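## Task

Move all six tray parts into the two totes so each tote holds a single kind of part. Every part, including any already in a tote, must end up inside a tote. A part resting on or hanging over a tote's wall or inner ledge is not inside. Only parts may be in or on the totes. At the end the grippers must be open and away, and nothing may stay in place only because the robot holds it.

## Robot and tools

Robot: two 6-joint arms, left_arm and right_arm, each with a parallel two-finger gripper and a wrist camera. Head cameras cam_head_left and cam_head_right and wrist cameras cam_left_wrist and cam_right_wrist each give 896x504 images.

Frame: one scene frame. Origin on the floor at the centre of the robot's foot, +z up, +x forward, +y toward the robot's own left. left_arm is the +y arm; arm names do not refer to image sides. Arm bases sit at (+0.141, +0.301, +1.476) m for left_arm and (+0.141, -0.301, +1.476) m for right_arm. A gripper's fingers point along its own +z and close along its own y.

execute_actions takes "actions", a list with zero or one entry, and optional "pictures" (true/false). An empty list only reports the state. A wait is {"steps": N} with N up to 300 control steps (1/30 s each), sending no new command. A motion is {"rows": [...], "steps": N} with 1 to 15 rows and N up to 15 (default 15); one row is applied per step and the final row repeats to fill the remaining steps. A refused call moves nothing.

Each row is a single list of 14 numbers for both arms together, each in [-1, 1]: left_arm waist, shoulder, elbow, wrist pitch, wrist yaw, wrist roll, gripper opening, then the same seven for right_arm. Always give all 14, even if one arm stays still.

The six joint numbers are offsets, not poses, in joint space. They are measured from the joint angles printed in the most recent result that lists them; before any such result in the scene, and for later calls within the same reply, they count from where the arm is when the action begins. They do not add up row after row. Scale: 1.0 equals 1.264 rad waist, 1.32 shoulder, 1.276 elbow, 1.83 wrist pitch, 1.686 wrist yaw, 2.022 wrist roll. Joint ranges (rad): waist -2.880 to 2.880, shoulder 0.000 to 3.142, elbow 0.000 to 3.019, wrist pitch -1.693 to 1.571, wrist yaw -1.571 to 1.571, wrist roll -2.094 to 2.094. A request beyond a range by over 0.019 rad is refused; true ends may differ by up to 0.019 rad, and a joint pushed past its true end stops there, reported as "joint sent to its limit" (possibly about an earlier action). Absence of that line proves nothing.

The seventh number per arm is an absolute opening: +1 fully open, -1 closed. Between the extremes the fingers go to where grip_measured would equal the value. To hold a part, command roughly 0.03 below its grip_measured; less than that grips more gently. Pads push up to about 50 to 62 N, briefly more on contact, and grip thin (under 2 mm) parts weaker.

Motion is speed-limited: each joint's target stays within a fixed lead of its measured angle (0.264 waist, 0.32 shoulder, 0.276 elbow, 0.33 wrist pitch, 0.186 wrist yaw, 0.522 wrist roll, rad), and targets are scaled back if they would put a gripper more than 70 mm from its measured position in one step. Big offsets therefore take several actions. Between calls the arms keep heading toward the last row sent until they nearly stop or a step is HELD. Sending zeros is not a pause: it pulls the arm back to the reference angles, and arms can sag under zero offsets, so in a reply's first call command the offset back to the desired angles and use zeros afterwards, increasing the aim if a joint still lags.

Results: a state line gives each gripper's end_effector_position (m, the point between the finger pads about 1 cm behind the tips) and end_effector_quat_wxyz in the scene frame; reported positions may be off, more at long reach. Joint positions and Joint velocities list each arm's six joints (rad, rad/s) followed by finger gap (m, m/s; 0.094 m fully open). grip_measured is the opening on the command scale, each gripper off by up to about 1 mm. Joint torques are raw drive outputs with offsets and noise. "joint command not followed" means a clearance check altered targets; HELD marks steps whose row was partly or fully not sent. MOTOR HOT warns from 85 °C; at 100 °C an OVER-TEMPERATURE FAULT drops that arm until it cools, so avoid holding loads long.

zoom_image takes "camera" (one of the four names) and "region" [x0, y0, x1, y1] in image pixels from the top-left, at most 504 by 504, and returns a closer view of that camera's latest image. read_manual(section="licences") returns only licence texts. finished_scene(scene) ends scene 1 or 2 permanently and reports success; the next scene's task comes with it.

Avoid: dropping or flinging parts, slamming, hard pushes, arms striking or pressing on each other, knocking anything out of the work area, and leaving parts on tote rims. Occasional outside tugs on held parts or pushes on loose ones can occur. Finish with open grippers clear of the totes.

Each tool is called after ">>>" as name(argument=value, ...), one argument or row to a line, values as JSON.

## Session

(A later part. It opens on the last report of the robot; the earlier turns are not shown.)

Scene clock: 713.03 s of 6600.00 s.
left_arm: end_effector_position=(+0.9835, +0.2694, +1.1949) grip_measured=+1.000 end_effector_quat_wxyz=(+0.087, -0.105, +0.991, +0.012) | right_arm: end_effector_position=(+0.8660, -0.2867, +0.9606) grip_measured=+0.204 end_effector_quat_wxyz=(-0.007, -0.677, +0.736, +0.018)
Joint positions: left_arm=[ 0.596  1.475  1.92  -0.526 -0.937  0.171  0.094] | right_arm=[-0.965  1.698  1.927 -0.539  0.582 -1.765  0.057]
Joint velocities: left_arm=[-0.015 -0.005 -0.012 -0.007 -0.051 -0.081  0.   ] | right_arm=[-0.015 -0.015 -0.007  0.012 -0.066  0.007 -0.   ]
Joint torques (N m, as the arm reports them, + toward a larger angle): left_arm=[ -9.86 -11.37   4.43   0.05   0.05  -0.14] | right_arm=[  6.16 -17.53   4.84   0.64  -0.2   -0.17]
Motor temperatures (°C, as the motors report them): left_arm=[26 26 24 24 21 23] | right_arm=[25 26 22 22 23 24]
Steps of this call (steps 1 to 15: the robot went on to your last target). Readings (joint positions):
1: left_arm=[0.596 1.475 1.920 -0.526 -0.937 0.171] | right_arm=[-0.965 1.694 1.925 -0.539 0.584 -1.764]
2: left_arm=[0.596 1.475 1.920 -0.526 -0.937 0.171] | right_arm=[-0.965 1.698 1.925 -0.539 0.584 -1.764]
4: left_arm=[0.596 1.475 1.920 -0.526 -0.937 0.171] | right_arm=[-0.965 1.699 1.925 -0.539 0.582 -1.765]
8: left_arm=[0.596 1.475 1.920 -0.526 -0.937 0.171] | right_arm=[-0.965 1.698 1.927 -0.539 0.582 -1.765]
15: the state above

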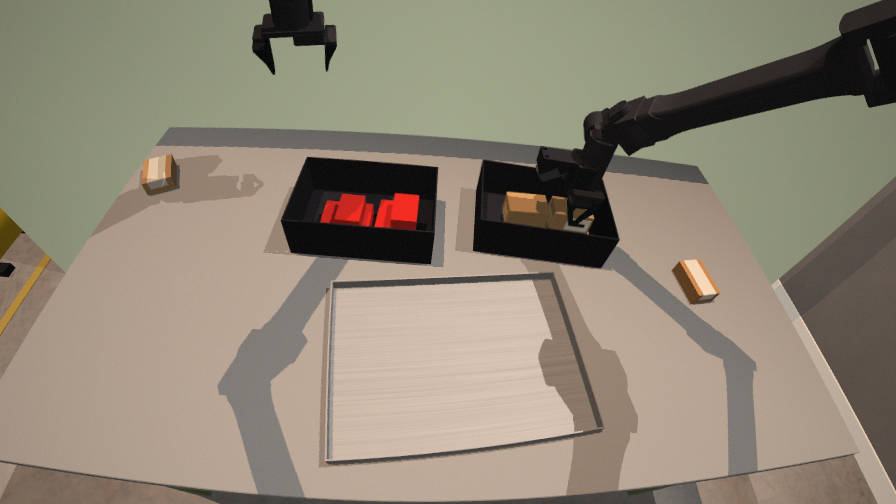

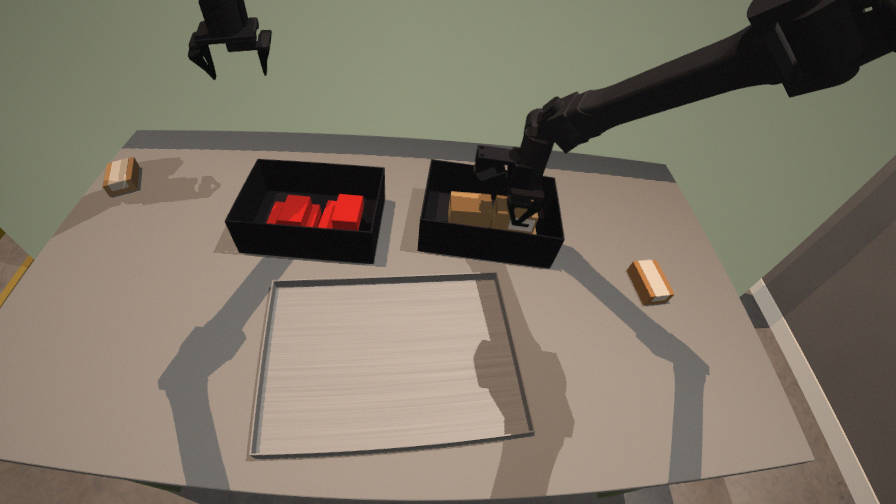

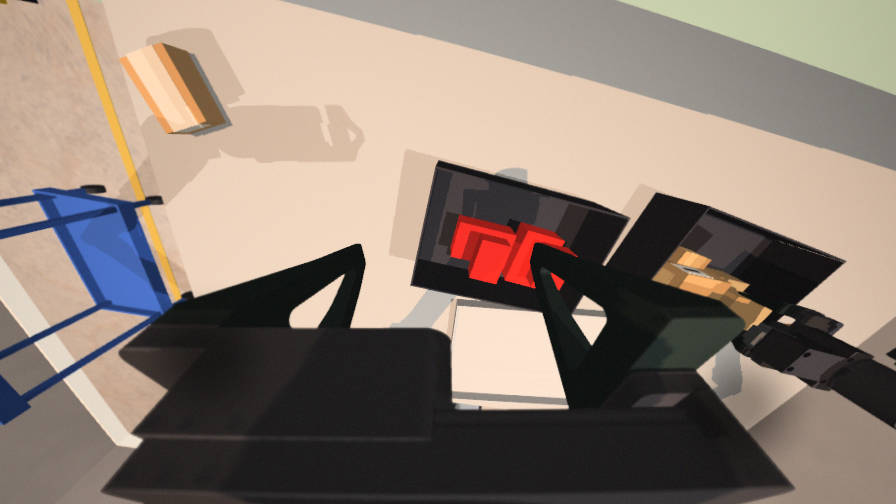

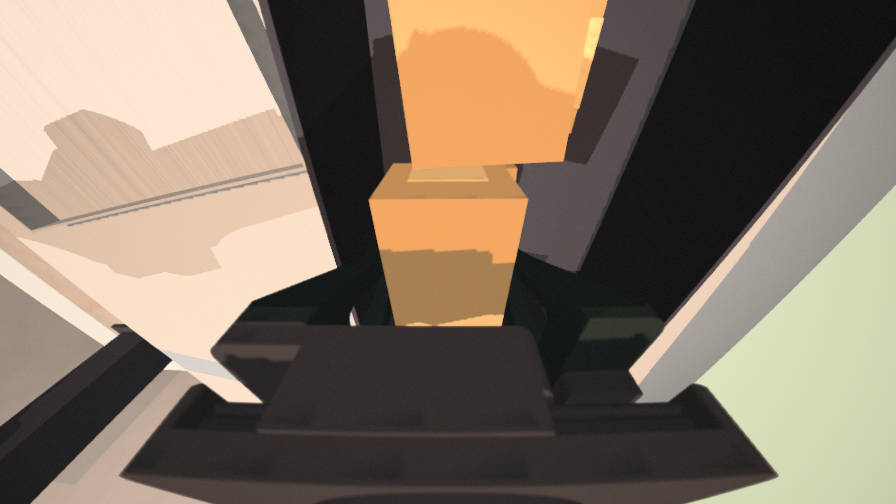

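>>> execute_actions(
  actions=[
    {"rows": [[0,0,0,0,0,0,1.0, 0,0,0.02,0,0,0,0.165],[0,0,0,0,0,0,1.0, 0,0,0.035,0,-0.002,0,0.165],[0,0,0,0,0,0,1.0, 0,0,0.047,0.003,-0.004,0,0.165],[0,0,0,0,0,0,1.0, -0.008,0,0.055,0.005,-0.006,-0.002,0.165],[0,0,0,0,0,0,1.0, -0.015,0,0.057,0.005,-0.008,-0.004,0.165],[0,0,0,0,0,0,1.0, -0.021,0,0.057,0.005,-0.01,-0.006,0.165],[0,0,0,0,0,0,1.0, -0.026,0,0.057,0.005,-0.011,-0.006,0.165],[0,0,0,0,0,0,1.0, -0.03,0,0.057,0.005,-0.011,-0.006,0.165]], "steps": 15},
  ],
  pictures=false,
)

>>> execute_actions(
  actions=[
    {"steps": 10},
  ],
)

Scene clock: 718.23 s of 6600.00 s.
left_arm: end_effector_position=(+0.9835, +0.2694, +1.1949) grip_measured=+1.000 end_effector_quat_wxyz=(+0.087, -0.105, +0.991, +0.012) | right_arm: end_effector_position=(+0.8863, -0.3126, +0.9598) grip_measured=+0.204 end_effector_quat_wxyz=(-0.001, -0.666, +0.746, -0.002)
Joint positions: left_arm=[ 0.596  1.475  1.92  -0.526 -0.937  0.171  0.094] | right_arm=[-0.99   1.7    1.979 -0.536  0.569 -1.769  0.057]
Joint velocities: left_arm=[-0.024  0.005 -0.012  0.002  0.007 -0.007  0.   ] | right_arm=[-0.054 -0.005 -0.002  0.012  0.007 -0.066  0.001]
Joint torques (N m, as the arm reports them, + toward a larger angle): left_arm=[ -9.9  -11.33   4.41   0.05   0.04  -0.13] | right_arm=[  5.65 -16.78   5.12   0.6   -0.23  -0.17]
Motor temperatures (°C, as the motors report them): left_arm=[26 26 24 24 21 23] | right_arm=[25 26 22 22 23 24]
Steps of this call (steps 1 to 15: the robot went on to your last target; steps 16 to 90: nothing new was sent; then 1.70 s passed at rest; steps 91 to 105: all 15 steps of this action). Readings (joint positions):
91: left_arm=[0.596 1.475 1.920 -0.526 -0.937 0.171] | right_arm=[-0.965 1.698 1.927 -0.539 0.582 -1.765]
92: left_arm=[0.596 1.475 1.920 -0.526 -0.937 0.171] | right_arm=[-0.965 1.698 1.929 -0.539 0.582 -1.765]
94: left_arm=[0.596 1.475 1.920 -0.526 -0.937 0.171] | right_arm=[-0.965 1.699 1.938 -0.539 0.580 -1.765]
98: left_arm=[0.596 1.475 1.920 -0.526 -0.937 0.171] | right_arm=[-0.969 1.700 1.968 -0.538 0.569 -1.768]
105: the state above

Scene clock: 718.57 s of 6600.00 s.
left_arm: end_effector_position=(+0.9835, +0.2694, +1.1949) grip_measured=+1.000 end_effector_quat_wxyz=(+0.087, -0.105, +0.991, +0.012) | right_arm: end_effector_position=(+0.8860, -0.3133, +0.9594) grip_measured=+0.204 end_effector_quat_wxyz=(-0.002, -0.666, +0.746, -0.002)
Joint positions: left_arm=[ 0.596  1.475  1.92  -0.526 -0.937  0.171  0.094] | right_arm=[-0.992  1.7    1.979 -0.536  0.569 -1.77   0.057]
Joint velocities: left_arm=[-0.015 -0.015 -0.002 -0.002  0.051  0.022  0.   ] | right_arm=[-0.005 -0.005  0.007 -0.007 -0.007  0.081 -0.001]
Joint torques (N m, as the arm reports them, + toward a larger angle): left_arm=[-10.07 -11.16   4.43   0.03   0.06  -0.13] | right_arm=[  4.79 -16.14   5.08   0.64  -0.23  -0.13]
Motor temperatures (°C, as the motors report them): left_arm=[26 26 24 24 21 23] | right_arm=[25 26 22 22 23 24]
Steps of this call (steps 1 to 10: the robot went on to your last target). Readings (joint positions):
1: left_arm=[0.596 1.475 1.920 -0.526 -0.937 0.171] | right_arm=[-0.992 1.700 1.979 -0.536 0.569 -1.769]
2: left_arm=[0.596 1.475 1.920 -0.526 -0.937 0.171] | right_arm=[-0.992 1.700 1.979 -0.536 0.569 -1.769]
4: left_arm=[0.596 1.475 1.920 -0.526 -0.937 0.171] | right_arm=[-0.992 1.700 1.979 -0.536 0.569 -1.770]
8: left_arm=[0.596 1.475 1.920 -0.526 -0.937 0.171] | right_arm=[-0.992 1.700 1.979 -0.536 0.569 -1.770]
10: the state above

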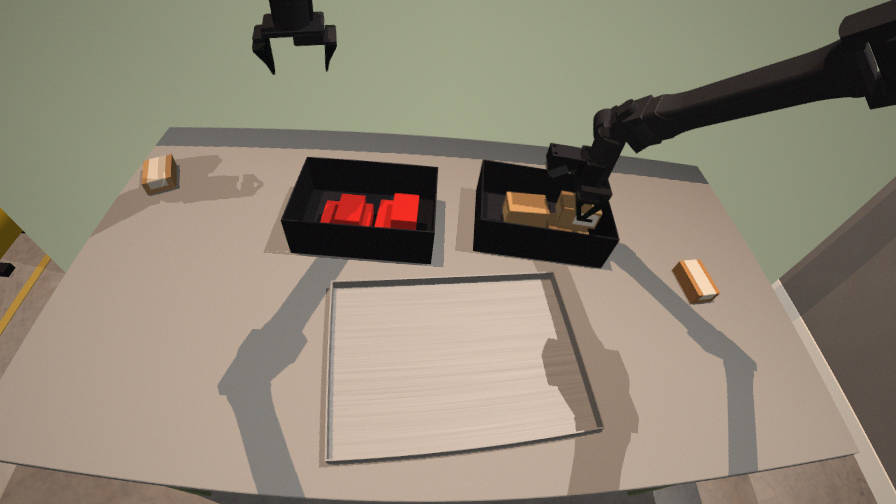

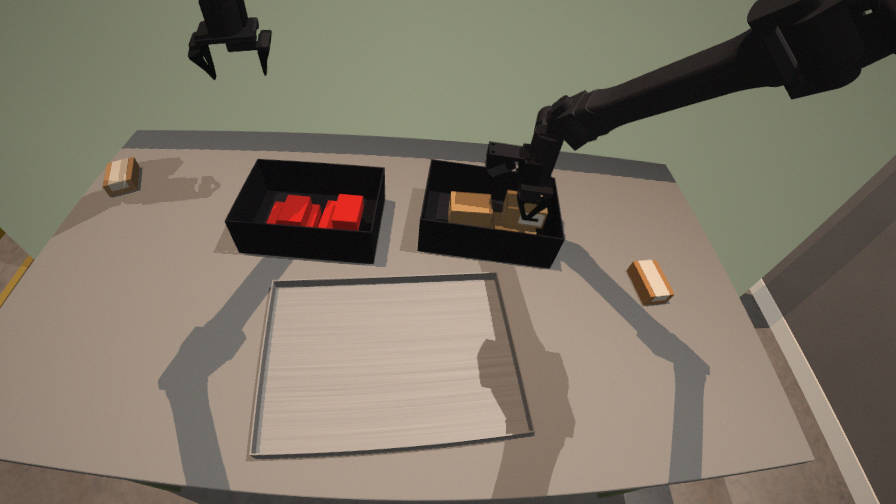

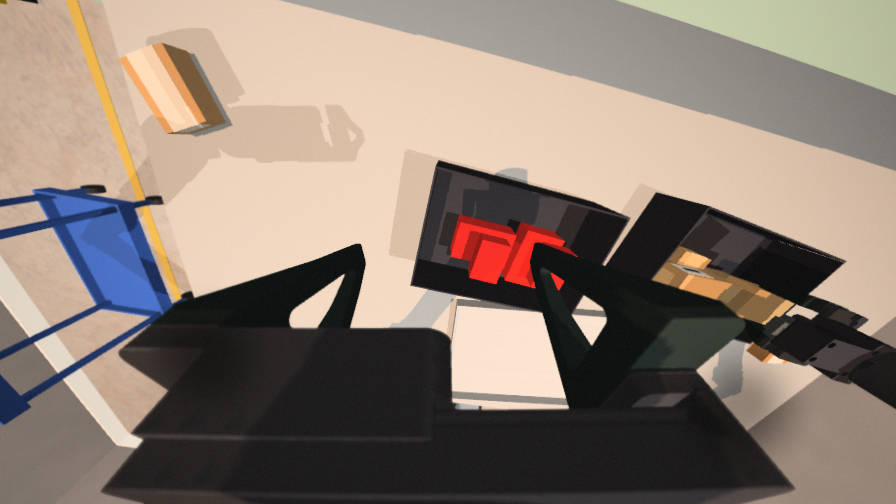

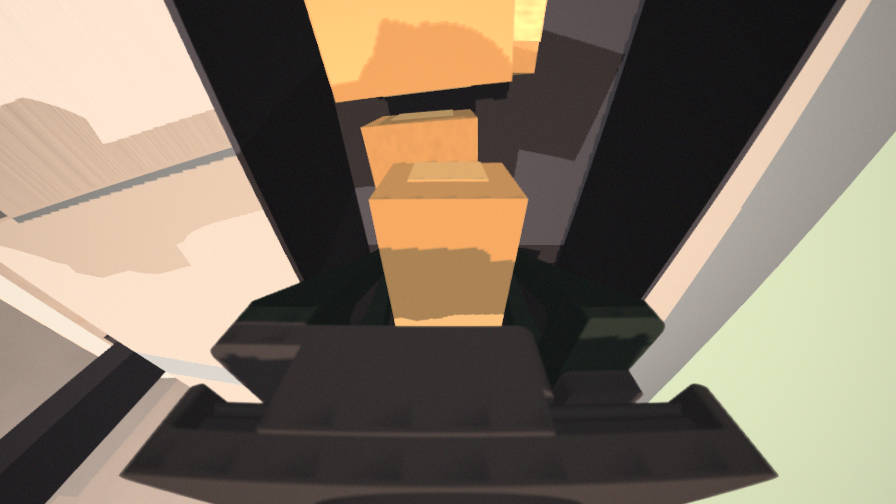

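>>> execute_actions(
  actions=[
    {"rows": [[0,0,0,0,0,0,1.0, 0,0.004,0,0,0,0,0.165],[0,0,0,0,0,0,1.0, 0,0.008,0,0,0,0,0.165],[0,0,0,0,0,0,1.0, 0,0.011,0,0,0,0,0.165],[0,0,0,0,0,0,1.0, 0,0.014,0,0,0,0,0.165]], "steps": 15},
  ],
  pictures=false,
)

Scene clock: 721.00 s of 6600.00 s.
left_arm: end_effector_position=(+0.9835, +0.2694, +1.1949) grip_measured=+1.000 end_effector_quat_wxyz=(+0.087, -0.105, +0.991, +0.012) | right_arm: end_effector_position=(+0.8843, -0.3116, +0.9576) grip_measured=+0.204 end_effector_quat_wxyz=(-0.002, -0.667, +0.745, -0.001)
Joint positions: left_arm=[ 0.596  1.475  1.92  -0.526 -0.937  0.171  0.094] | right_arm=[-0.992  1.704  1.979 -0.536  0.569 -1.77   0.057]
Joint velocities: left_arm=[-0.005 -0.005 -0.007  0.002 -0.007 -0.007  0.   ] | right_arm=[-0.005 -0.005 -0.007 -0.012 -0.007 -0.007 -0.001]
Joint torques (N m, as the arm reports them, + toward a larger angle): left_arm=[ -9.96 -11.17   4.41   0.04   0.05  -0.13] | right_arm=[  5.83 -15.98   3.52   0.37  -0.03  -0.07]
Motor temperatures (°C, as the motors report them): left_arm=[26 26 24 24 21 23] | right_arm=[25 26 22 22 23 24]
Steps of this call (steps 1 to 15: the robot went on to your last target; steps 16 to 58: nothing new was sent; steps 59 to 73: all 15 steps of this action). Readings (joint positions):
59: left_arm=[0.596 1.475 1.920 -0.526 -0.937 0.171] | right_arm=[-0.992 1.700 1.979 -0.536 0.569 -1.770]
60: left_arm=[0.596 1.475 1.920 -0.526 -0.937 0.171] | right_arm=[-0.992 1.700 1.979 -0.536 0.569 -1.770]
62: left_arm=[0.596 1.475 1.920 -0.526 -0.937 0.171] | right_arm=[-0.992 1.700 1.979 -0.536 0.569 -1.770]
66: left_arm=[0.596 1.475 1.920 -0.526 -0.937 0.171] | right_arm=[-0.992 1.701 1.979 -0.536 0.569 -1.770]
73: the state above

>>> execute_actions(
  actions=[
    {"rows": [[0,0,0,0,0,0,1.0, 0,0.012,0,0,0,0,0.165],[0,0,0,0,0,0,1.0, 0,0.016,0,0,0,0,0.165],[0,0,0,0,0,0,1.0, 0,0.019,0,0,0,0,0.165]], "steps": 15},
  ],
  pictures=false,
)

Scene clock: 722.37 s of 6600.00 s.
left_arm: end_effector_position=(+0.9835, +0.2694, +1.1949) grip_measured=+1.000 end_effector_quat_wxyz=(+0.087, -0.105, +0.991, +0.012) | right_arm: end_effector_position=(+0.8781, -0.3051, +0.9509) grip_measured=+0.204 end_effector_quat_wxyz=(-0.005, -0.670, +0.743, +0.004)
Joint positions: left_arm=[ 0.596  1.475  1.92  -0.526 -0.937  0.171  0.094] | right_arm=[-0.992  1.717  1.979 -0.536  0.569 -1.77   0.057]
Joint velocities: left_arm=[-0.005 -0.005 -0.012  0.002  0.051  0.037  0.   ] | right_arm=[-0.005 -0.015 -0.002 -0.012 -0.007 -0.066  0.001]
Joint torques (N m, as the arm reports them, + toward a larger angle): left_arm=[ -9.85 -11.15   4.43   0.03   0.05  -0.13] | right_arm=[  6.03 -15.05   3.41   0.34  -0.04  -0.08]
Motor temperatures (°C, as the motors report them): left_arm=[26 26 24 24 21 23] | right_arm=[25 26 22 22 23 24]
Steps of this call (steps 1 to 15: the robot went on to your last target; steps 16 to 26: nothing new was sent; steps 27 to 41: all 15 steps of this action). Readings (joint positions):
27: left_arm=[0.596 1.475 1.920 -0.526 -0.937 0.171] | right_arm=[-0.992 1.704 1.979 -0.536 0.569 -1.770]
28: left_arm=[0.596 1.475 1.920 -0.526 -0.937 0.171] | right_arm=[-0.992 1.704 1.979 -0.536 0.569 -1.770]
30: left_arm=[0.596 1.475 1.920 -0.526 -0.937 0.171] | right_arm=[-0.992 1.705 1.979 -0.536 0.569 -1.770]
34: left_arm=[0.596 1.475 1.920 -0.526 -0.937 0.171] | right_arm=[-0.992 1.711 1.979 -0.536 0.569 -1.770]
41: the state above

>>> execute_actions(
  actions=[
    {"rows": [[0,0,0,0,0,0,1.0, 0,0.019,0,0,0,0,0.25],[0,0,0,0,0,0,1.0, 0,0.019,0,0,0,0,0.35],[0,0,0,0,0,0,1.0, 0,0.015,0,0,0,0,0.45],[0,0,0,0,0,0,1.0, 0.005,0.01,0,0,0,0,0.55],[0,0,0,0,0,0,1.0, 0.012,0.005,0,0,0,0,0.6],[0,0,0,0,0,0,1.0, 0.02,0,0,0,0,0,0.6],[0,0,0,0,0,0,1.0, 0.026,-0.015,-0.015,-0.003,0.004,0,0.6],[0,0,0,0,0,0,1.0, 0.033,-0.032,-0.035,-0.007,0.008,0,0.6],[0,0,0,0,0,0,1.0, 0.04,-0.05,-0.058,-0.011,0.013,0,0.6],[0,0,0,0,0,0,1.0, 0.047,-0.068,-0.081,-0.015,0.018,0,0.6],[0,0,0,0,0,0,1.0, 0.054,-0.086,-0.104,-0.019,0.023,0,0.6],[0,0,0,0,0,0,1.0, 0.06,-0.104,-0.127,-0.023,0.028,0,0.6],[0,0,0,0,0,0,1.0, 0.066,-0.122,-0.15,-0.027,0.032,0,0.6],[0,0,0,0,0,0,1.0, 0.071,-0.138,-0.17,-0.031,0.036,0,0.6],[0,0,0,0,0,0,1.0, 0.076,-0.152,-0.188,-0.035,0.04,0,0.6]], "steps": 15},
  ],
  pictures=false,
)

>>> execute_actions(
  actions=[
    {"steps": 12},
  ],
)

Scene clock: 726.60 s of 6600.00 s.
left_arm: end_effector_position=(+0.9835, +0.2694, +1.1949) grip_measured=+1.000 end_effector_quat_wxyz=(+0.087, -0.105, +0.991, +0.012) | right_arm: end_effector_position=(+0.8292, -0.2857, +0.9909) grip_measured=+0.598 end_effector_quat_wxyz=(-0.033, -0.698, +0.714, +0.041)
Joint positions: left_arm=[ 0.596  1.475  1.92  -0.526 -0.937  0.171  0.094] | right_arm=[-0.944  1.605  1.783 -0.575  0.625 -1.77   0.075]
Joint velocities: left_arm=[-0.015 -0.015 -0.002 -0.002  0.007  0.037  0.   ] | right_arm=[ 0.317 -0.65  -0.813 -0.276  0.11  -0.022 -0.   ]
Joint torques (N m, as the arm reports them, + toward a larger angle): left_arm=[ -9.92 -11.31   4.37   0.02   0.05  -0.14] | right_arm=[  7.58 -19.89   2.95  -0.03   0.21  -0.11]
Motor temperatures (°C, as the motors report them): left_arm=[26 26 24 24 21 23] | right_arm=[25 27 22 22 23 24]
Steps of this call (steps 1 to 15: the robot went on to your last target; steps 16 to 90: nothing new was sent; then 0.73 s passed at rest; steps 91 to 105: all 15 steps of this action). Readings (joint positions):
91: left_arm=[0.596 1.475 1.920 -0.526 -0.937 0.171] | right_arm=[-0.992 1.718 1.979 -0.536 0.569 -1.770]
92: left_arm=[0.596 1.475 1.920 -0.526 -0.937 0.171] | right_arm=[-0.992 1.718 1.979 -0.536 0.569 -1.770]
94: left_arm=[0.596 1.475 1.920 -0.526 -0.937 0.171] | right_arm=[-0.992 1.719 1.979 -0.536 0.569 -1.770]
98: left_arm=[0.596 1.475 1.920 -0.526 -0.937 0.171] | right_arm=[-0.990 1.716 1.971 -0.536 0.573 -1.770]
105: the state above

Scene clock: 727.00 s of 6600.00 s.
left_arm: end_effector_position=(+0.9835, +0.2694, +1.1949) grip_measured=+1.000 end_effector_quat_wxyz=(+0.087, -0.105, +0.991, +0.012) | right_arm: end_effector_position=(+0.8424, -0.2890, +1.0315) grip_measured=+0.598 end_effector_quat_wxyz=(-0.015, -0.699, +0.714, +0.040)
Joint positions: left_arm=[ 0.596  1.475  1.92  -0.526 -0.937  0.171  0.094] | right_arm=[-0.905  1.527  1.741 -0.595  0.632 -1.77   0.075]
Joint velocities: left_arm=[-0.015  0.005 -0.007 -0.017 -0.037  0.007  0.   ] | right_arm=[-0.015 -0.015 -0.002 -0.017  0.037  0.007  0.   ]
Joint torques (N m, as the arm reports them, + toward a larger angle): left_arm=[-10.04 -11.18   4.4    0.04   0.05  -0.14] | right_arm=[  6.32 -15.91   2.9    0.01   0.14  -0.08]
Motor temperatures (°C, as the motors report them): left_arm=[26 26 24 24 21 23] | right_arm=[25 27 22 22 23 24]
Steps of this call (steps 1 to 12: the robot went on to your last target). Readings (joint positions):
1: left_arm=[0.596 1.475 1.920 -0.526 -0.937 0.171] | right_arm=[-0.934 1.585 1.760 -0.584 0.628 -1.770]
2: left_arm=[0.596 1.475 1.920 -0.526 -0.937 0.171] | right_arm=[-0.924 1.570 1.746 -0.591 0.629 -1.770]
4: left_arm=[0.596 1.475 1.920 -0.526 -0.937 0.171] | right_arm=[-0.910 1.550 1.741 -0.595 0.630 -1.770]
8: left_arm=[0.596 1.475 1.920 -0.526 -0.937 0.171] | right_arm=[-0.905 1.529 1.741 -0.595 0.632 -1.770]
12: the state above

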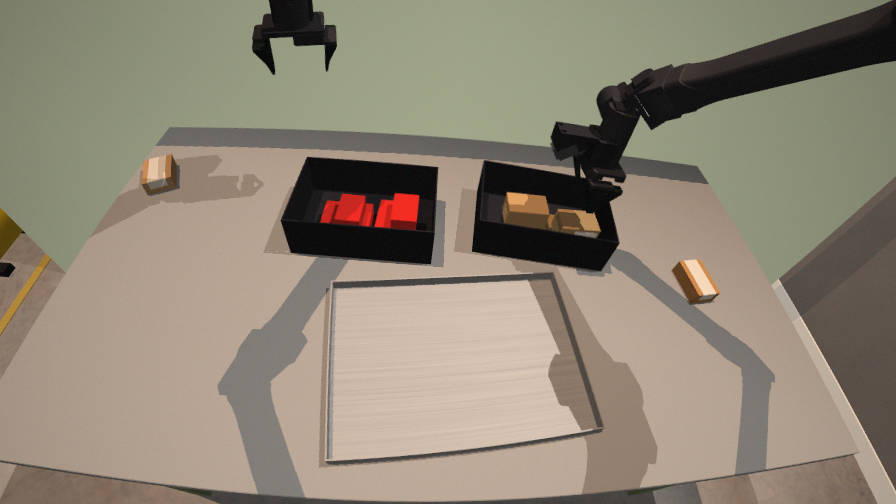

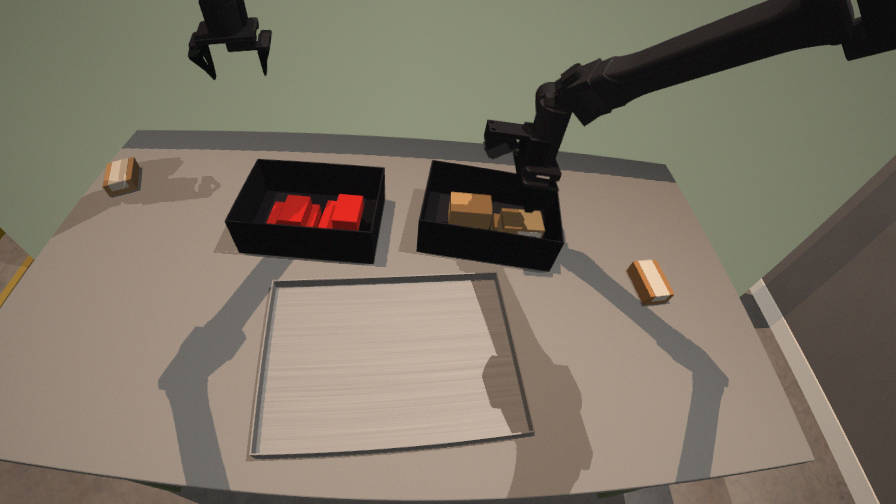

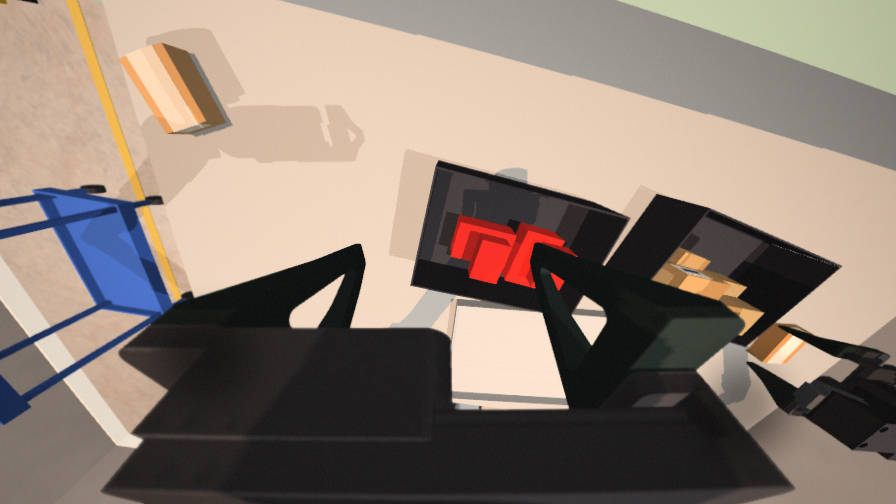

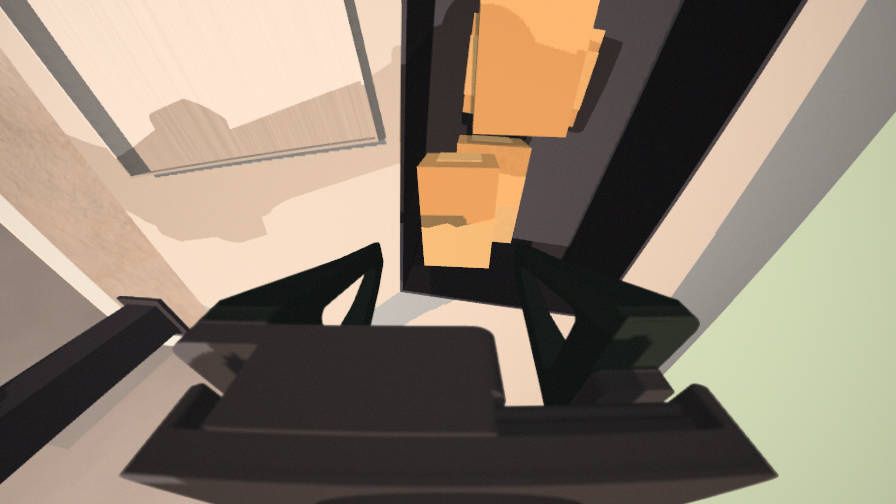

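>>> zoom_image(
  camera="cam_right_wrist",
  region=[360, 0, 680, 300],
)

>>> zoom_image(
  camera="cam_head_left",
  region=[460, 150, 640, 280],
)

Region (360, 0, 680, 300) of cam_right_wrist's 896x504 image, scaled by 1.575, with more detail than that image has; it fills the top 472 rows of this view, and the rest is white.

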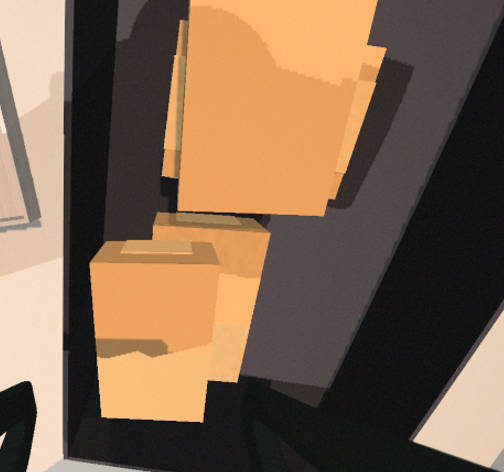

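Region (460, 150, 640, 280) of cam_head_left's 896x504 image, scaled by 2.800, with more detail than that image has.

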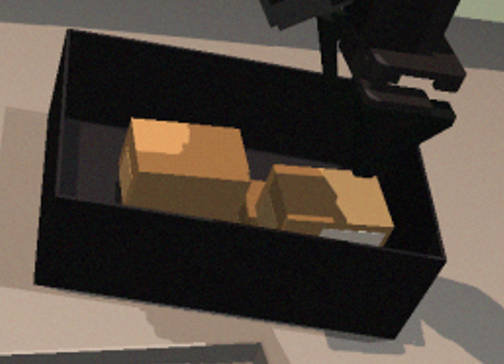

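>>> execute_actions(
  actions=[
    {"rows": [[0,0,0,0,0,0,1.0, 0,-0.01,0,0.01,0,0.05,0.7],[0,0,0,0,0,0,1.0, 0,-0.02,-0.01,0.02,0,0.12,0.8],[0,0,0,0,0,0,1.0, 0,-0.03,-0.02,0.03,0,0.2,0.9],[0,0,0,0,0,0,1.0, -0.004,-0.037,-0.03,0.04,0.002,0.28,1.0],[0,0,0,0,0,0,1.0, -0.007,-0.04,-0.04,0.05,0.004,0.36,1.0],[0,0,0,0,0,0,1.0, -0.007,-0.04,-0.05,0.06,0.004,0.44,1.0],[0,0,0,0,0,0,1.0, -0.007,-0.04,-0.056,0.07,0.004,0.52,1.0],[0,0,0,0,0,0,1.0, -0.007,-0.04,-0.056,0.075,0.004,0.59,1.0],[0,0,0,0,0,0,1.0, -0.007,-0.04,-0.056,0.075,0.004,0.65,1.0],[0,0,0,0,0,0,1.0, -0.007,-0.04,-0.056,0.075,0.004,0.7,1.0],[0,0,0,0,0,0,1.0, -0.007,-0.04,-0.056,0.075,0.004,0.735,1.0]], "steps": 15},
  ],
  pictures=false,
)

>>> execute_actions(
  actions=[
    {"steps": 15},
  ],
)

Scene clock: 741.50 s of 6600.00 s.
left_arm: end_effector_position=(+0.9835, +0.2694, +1.1949) grip_measured=+1.000 end_effector_quat_wxyz=(+0.087, -0.105, +0.991, +0.012) | right_arm: end_effector_position=(+0.8436, -0.2894, +1.0311) grip_measured=+1.000 end_effector_quat_wxyz=(-0.006, -0.140, +0.990, +0.010)
Joint positions: left_arm=[ 0.596  1.475  1.92  -0.526 -0.937  0.171  0.094] | right_arm=[-0.905  1.506  1.676 -0.469  0.634 -0.551  0.094]
Joint velocities: left_arm=[ 0.005 -0.015 -0.002 -0.007  0.022  0.007  0.   ] | right_arm=[ 0.015 -0.015 -0.002  0.017 -0.037  1.766  0.   ]
Joint torques (N m, as the arm reports them, + toward a larger angle): left_arm=[ -9.95 -11.35   4.37   0.04   0.05  -0.14] | right_arm=[  4.24 -17.97   2.53   0.78   0.23   0.02]
Motor temperatures (°C, as the motors report them): left_arm=[26 26 24 24 21 23] | right_arm=[25 27 22 22 23 24]
Steps of this call (steps 1 to 30: the robot went on to your last target; steps 31 to 90: nothing new was sent; then 11.00 s passed at rest; steps 91 to 105: all 15 steps of this action). Readings (joint positions):
91: left_arm=[0.596 1.475 1.920 -0.526 -0.937 0.171] | right_arm=[-0.905 1.527 1.741 -0.594 0.632 -1.757]
92: left_arm=[0.596 1.475 1.920 -0.526 -0.937 0.171] | right_arm=[-0.905 1.527 1.740 -0.588 0.632 -1.720]
94: left_arm=[0.596 1.475 1.920 -0.526 -0.937 0.171] | right_arm=[-0.905 1.524 1.728 -0.562 0.632 -1.578]
98: left_arm=[0.596 1.475 1.920 -0.526 -0.937 0.171] | right_arm=[-0.905 1.508 1.685 -0.497 0.633 -1.188]
105: the state above

Scene clock: 742.00 s of 6600.00 s.
left_arm: end_effector_position=(+0.9835, +0.2694, +1.1949) grip_measured=+1.000 end_effector_quat_wxyz=(+0.087, -0.105, +0.991, +0.012) | right_arm: end_effector_position=(+0.8438, -0.2894, +1.0311) grip_measured=+1.000 end_effector_quat_wxyz=(-0.007, -0.015, +1.000, +0.009)
Joint positions: left_arm=[ 0.596  1.475  1.92  -0.526 -0.937  0.171  0.094] | right_arm=[-0.905  1.506  1.676 -0.468  0.634 -0.3    0.094]
Joint velocities: left_arm=[-0.005 -0.005  0.017  0.007 -0.037 -0.022  0.   ] | right_arm=[-0.005 -0.015 -0.007  0.017 -0.022  0.066  0.   ]
Joint torques (N m, as the arm reports them, + toward a larger angle): left_arm=[ -9.97 -11.26   4.41   0.05   0.05  -0.14] | right_arm=[  4.87 -16.96   2.42   0.87   0.26  -0.04]
Motor temperatures (°C, as the motors report them): left_arm=[26 26 24 24 21 23] | right_arm=[25 27 22 22 23 24]
Steps of this call (steps 1 to 15: the robot went on to your last target). Readings (joint positions):
1: left_arm=[0.596 1.475 1.920 -0.526 -0.937 0.171] | right_arm=[-0.905 1.506 1.676 -0.469 0.634 -0.499]
2: left_arm=[0.596 1.475 1.920 -0.526 -0.937 0.171] | right_arm=[-0.905 1.506 1.676 -0.468 0.634 -0.457]
4: left_arm=[0.596 1.475 1.920 -0.526 -0.937 0.171] | right_arm=[-0.905 1.506 1.676 -0.468 0.634 -0.397]
8: left_arm=[0.596 1.475 1.920 -0.526 -0.937 0.171] | right_arm=[-0.905 1.506 1.676 -0.468 0.634 -0.334]
15: the state above

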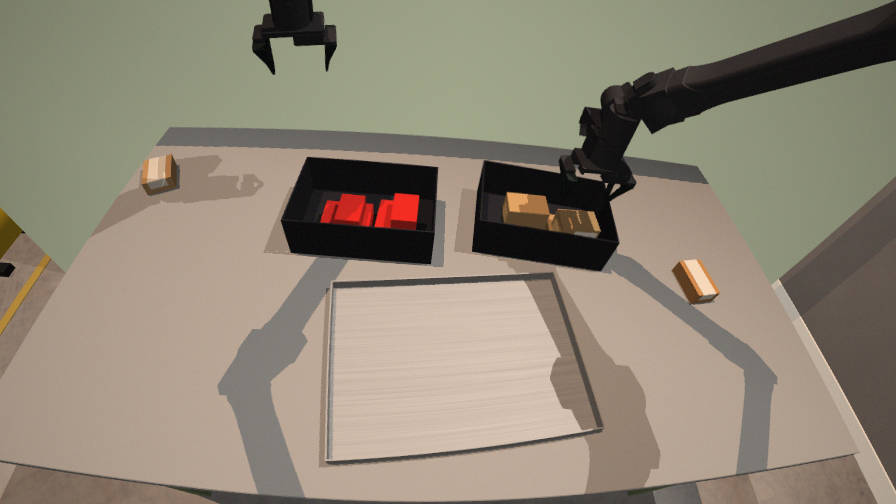

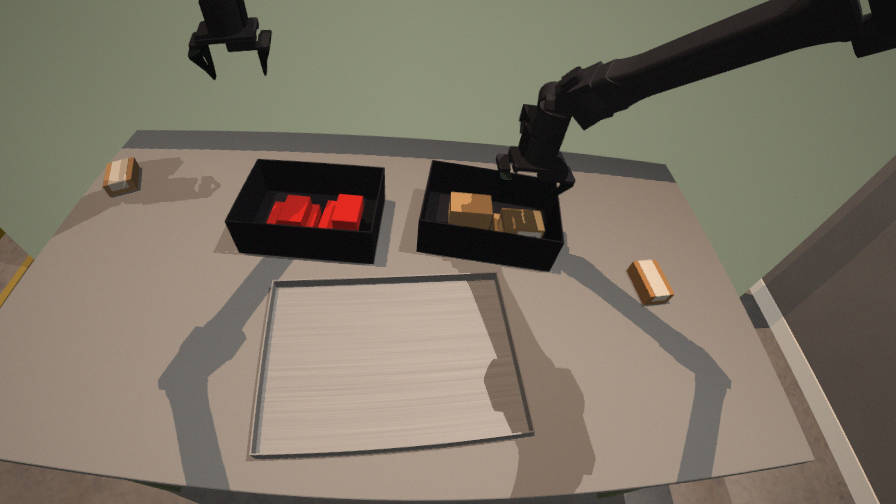

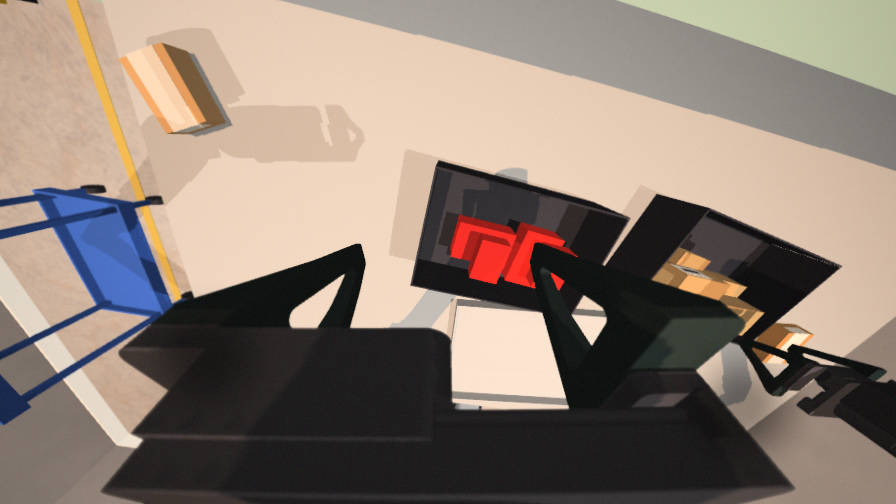

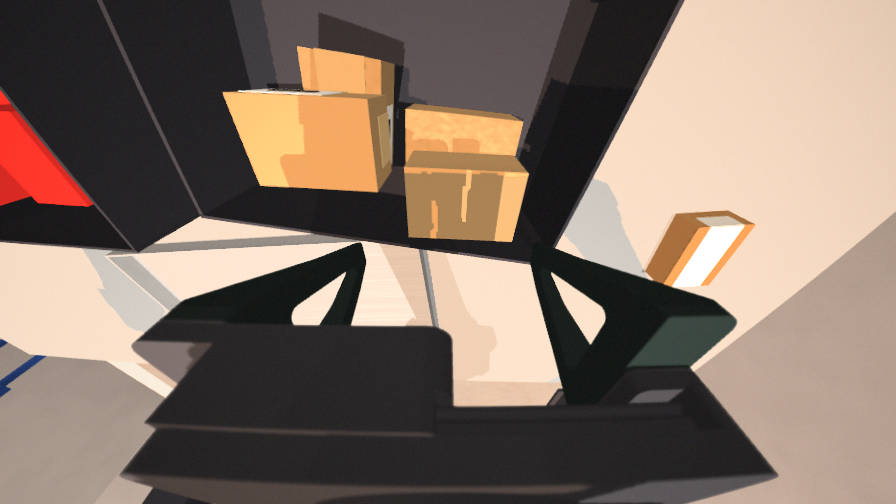

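>>> execute_actions(
  actions=[
    {"rows": [[0,0,0,0,0,0,1.0, -0.008,0.005,0.01,0.005,-0.004,0.003,1.0],[0,0,0,0,0,0,1.0, -0.016,0.012,0.02,0.01,-0.008,0.006,1.0],[0,0,0,0,0,0,1.0, -0.024,0.02,0.03,0.015,-0.012,0.01,1.0],[0,0,0,0,0,0,1.0, -0.032,0.028,0.038,0.02,-0.016,0.01,1.0],[0,0,0,0,0,0,1.0, -0.039,0.035,0.044,0.024,-0.02,0.01,1.0],[0,0,0,0,0,0,1.0, -0.045,0.041,0.048,0.026,-0.024,0.01,1.0],[0,0,0,0,0,0,1.0, -0.048,0.044,0.05,0.027,-0.024,0.01,1.0]], "steps": 15},
  ],
  pictures=false,
)

>>> execute_actions(
  actions=[
    {"steps": 12},
  ],
)

Scene clock: 757.93 s of 6600.00 s.
left_arm: end_effector_position=(+0.9835, +0.2694, +1.1949) grip_measured=+1.000 end_effector_quat_wxyz=(+0.087, -0.105, +0.991, +0.012) | right_arm: end_effector_position=(+0.8482, -0.3051, +1.0018) grip_measured=+1.000 end_effector_quat_wxyz=(+0.002, +0.008, +1.000, -0.001)
Joint positions: left_arm=[ 0.596  1.475  1.92  -0.526 -0.937  0.171  0.094] | right_arm=[-0.956  1.55   1.719 -0.429  0.598 -0.287  0.094]
Joint velocities: left_arm=[-0.005 -0.024  0.012  0.017 -0.051  0.007  0.   ] | right_arm=[-0.005  0.005 -0.012 -0.007  0.066 -0.051  0.   ]
Joint torques (N m, as the arm reports them, + toward a larger angle): left_arm=[ -9.91 -11.4    4.4    0.06   0.05  -0.13] | right_arm=[  4.77 -15.11   4.76   0.89  -0.18  -0.01]
Motor temperatures (°C, as the motors report them): left_arm=[26 26 24 24 21 23] | right_arm=[25 27 22 22 23 24]
Steps of this call (steps 1 to 15: the robot went on to your last target; steps 16 to 90: nothing new was sent; then 12.43 s passed at rest; steps 91 to 105: all 15 steps of this action). Readings (joint positions):
91: left_arm=[0.596 1.475 1.920 -0.526 -0.937 0.171] | right_arm=[-0.905 1.506 1.676 -0.468 0.633 -0.291]
92: left_arm=[0.596 1.475 1.920 -0.526 -0.937 0.171] | right_arm=[-0.905 1.506 1.676 -0.468 0.630 -0.291]
94: left_arm=[0.596 1.475 1.920 -0.526 -0.937 0.171] | right_arm=[-0.908 1.509 1.681 -0.460 0.617 -0.290]
98: left_arm=[0.596 1.475 1.920 -0.526 -0.937 0.171] | right_arm=[-0.931 1.534 1.714 -0.434 0.599 -0.289]
105: the state above

Scene clock: 758.33 s of 6600.00 s.
left_arm: end_effector_position=(+0.9835, +0.2694, +1.1949) grip_measured=+1.000 end_effector_quat_wxyz=(+0.087, -0.105, +0.991, +0.012) | right_arm: end_effector_position=(+0.8480, -0.3049, +1.0016) grip_measured=+1.000 end_effector_quat_wxyz=(+0.002, +0.008, +1.000, -0.001)
Joint positions: left_arm=[ 0.596  1.475  1.92  -0.526 -0.937  0.171  0.094] | right_arm=[-0.956  1.551  1.719 -0.429  0.598 -0.287  0.094]
Joint velocities: left_arm=[-0.015  0.015  0.007 -0.017  0.007  0.066  0.   ] | right_arm=[-0.005 -0.024 -0.007  0.012 -0.022 -0.066  0.   ]
Joint torques (N m, as the arm reports them, + toward a larger angle): left_arm=[ -9.85 -11.29   4.37   0.01   0.05  -0.13] | right_arm=[  5.17 -14.61   4.62   0.86  -0.15  -0.02]
Motor temperatures (°C, as the motors report them): left_arm=[26 26 24 24 21 23] | right_arm=[25 27 22 22 23 24]
Steps of this call (steps 1 to 12: the robot went on to your last target). Readings (joint positions):
1: left_arm=[0.596 1.475 1.920 -0.526 -0.937 0.171] | right_arm=[-0.956 1.551 1.719 -0.429 0.598 -0.287]
2: left_arm=[0.596 1.475 1.920 -0.526 -0.937 0.171] | right_arm=[-0.956 1.551 1.719 -0.429 0.598 -0.287]
4: left_arm=[0.596 1.475 1.920 -0.526 -0.937 0.171] | right_arm=[-0.956 1.551 1.719 -0.429 0.598 -0.287]
8: left_arm=[0.596 1.475 1.920 -0.526 -0.937 0.171] | right_arm=[-0.956 1.551 1.719 -0.429 0.598 -0.287]
12: the state above

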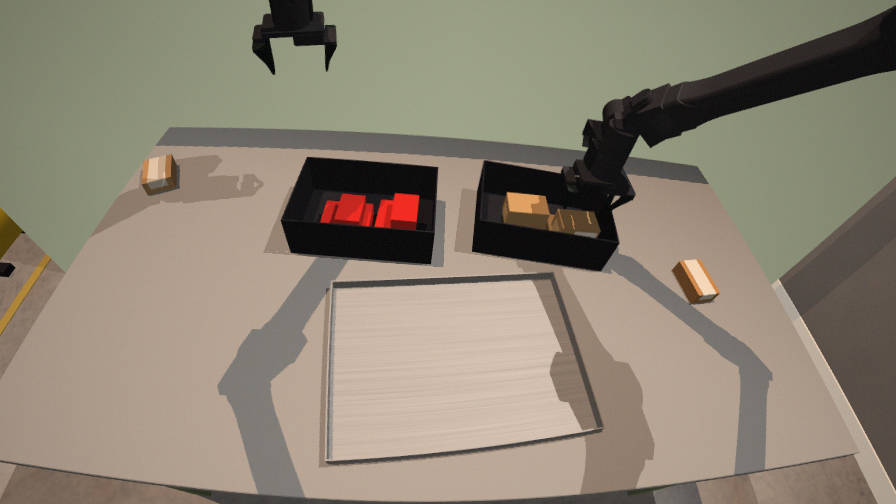

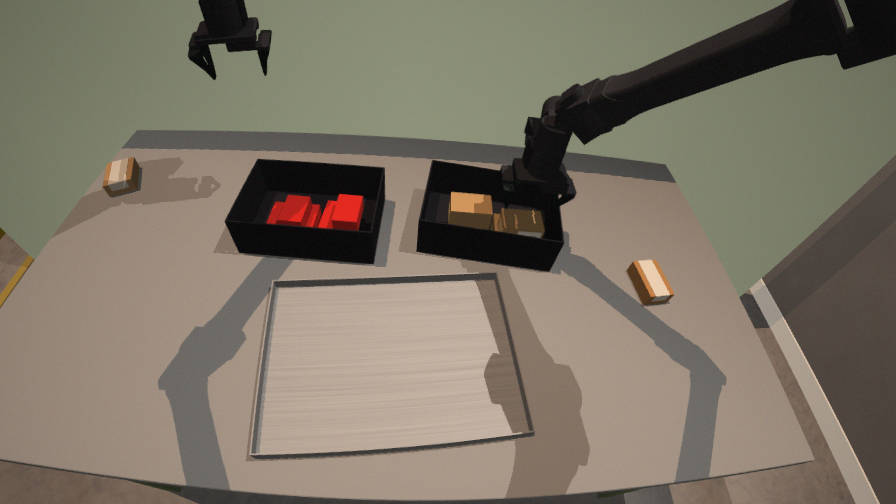

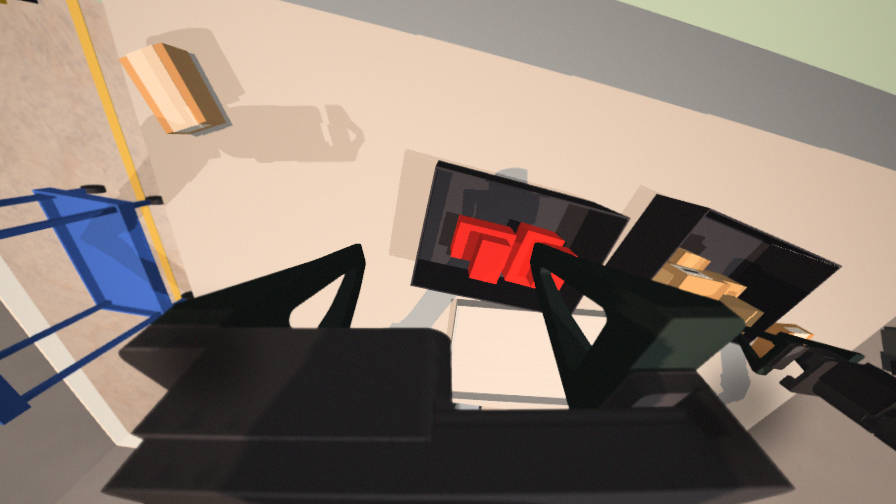

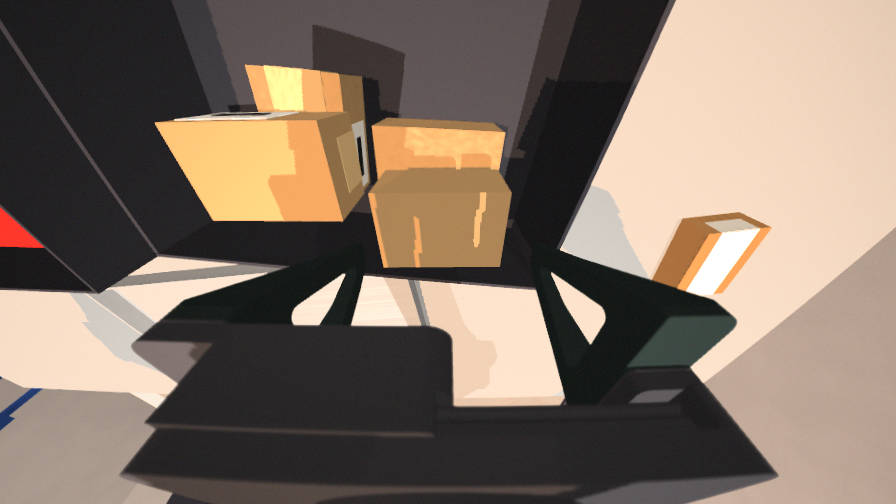

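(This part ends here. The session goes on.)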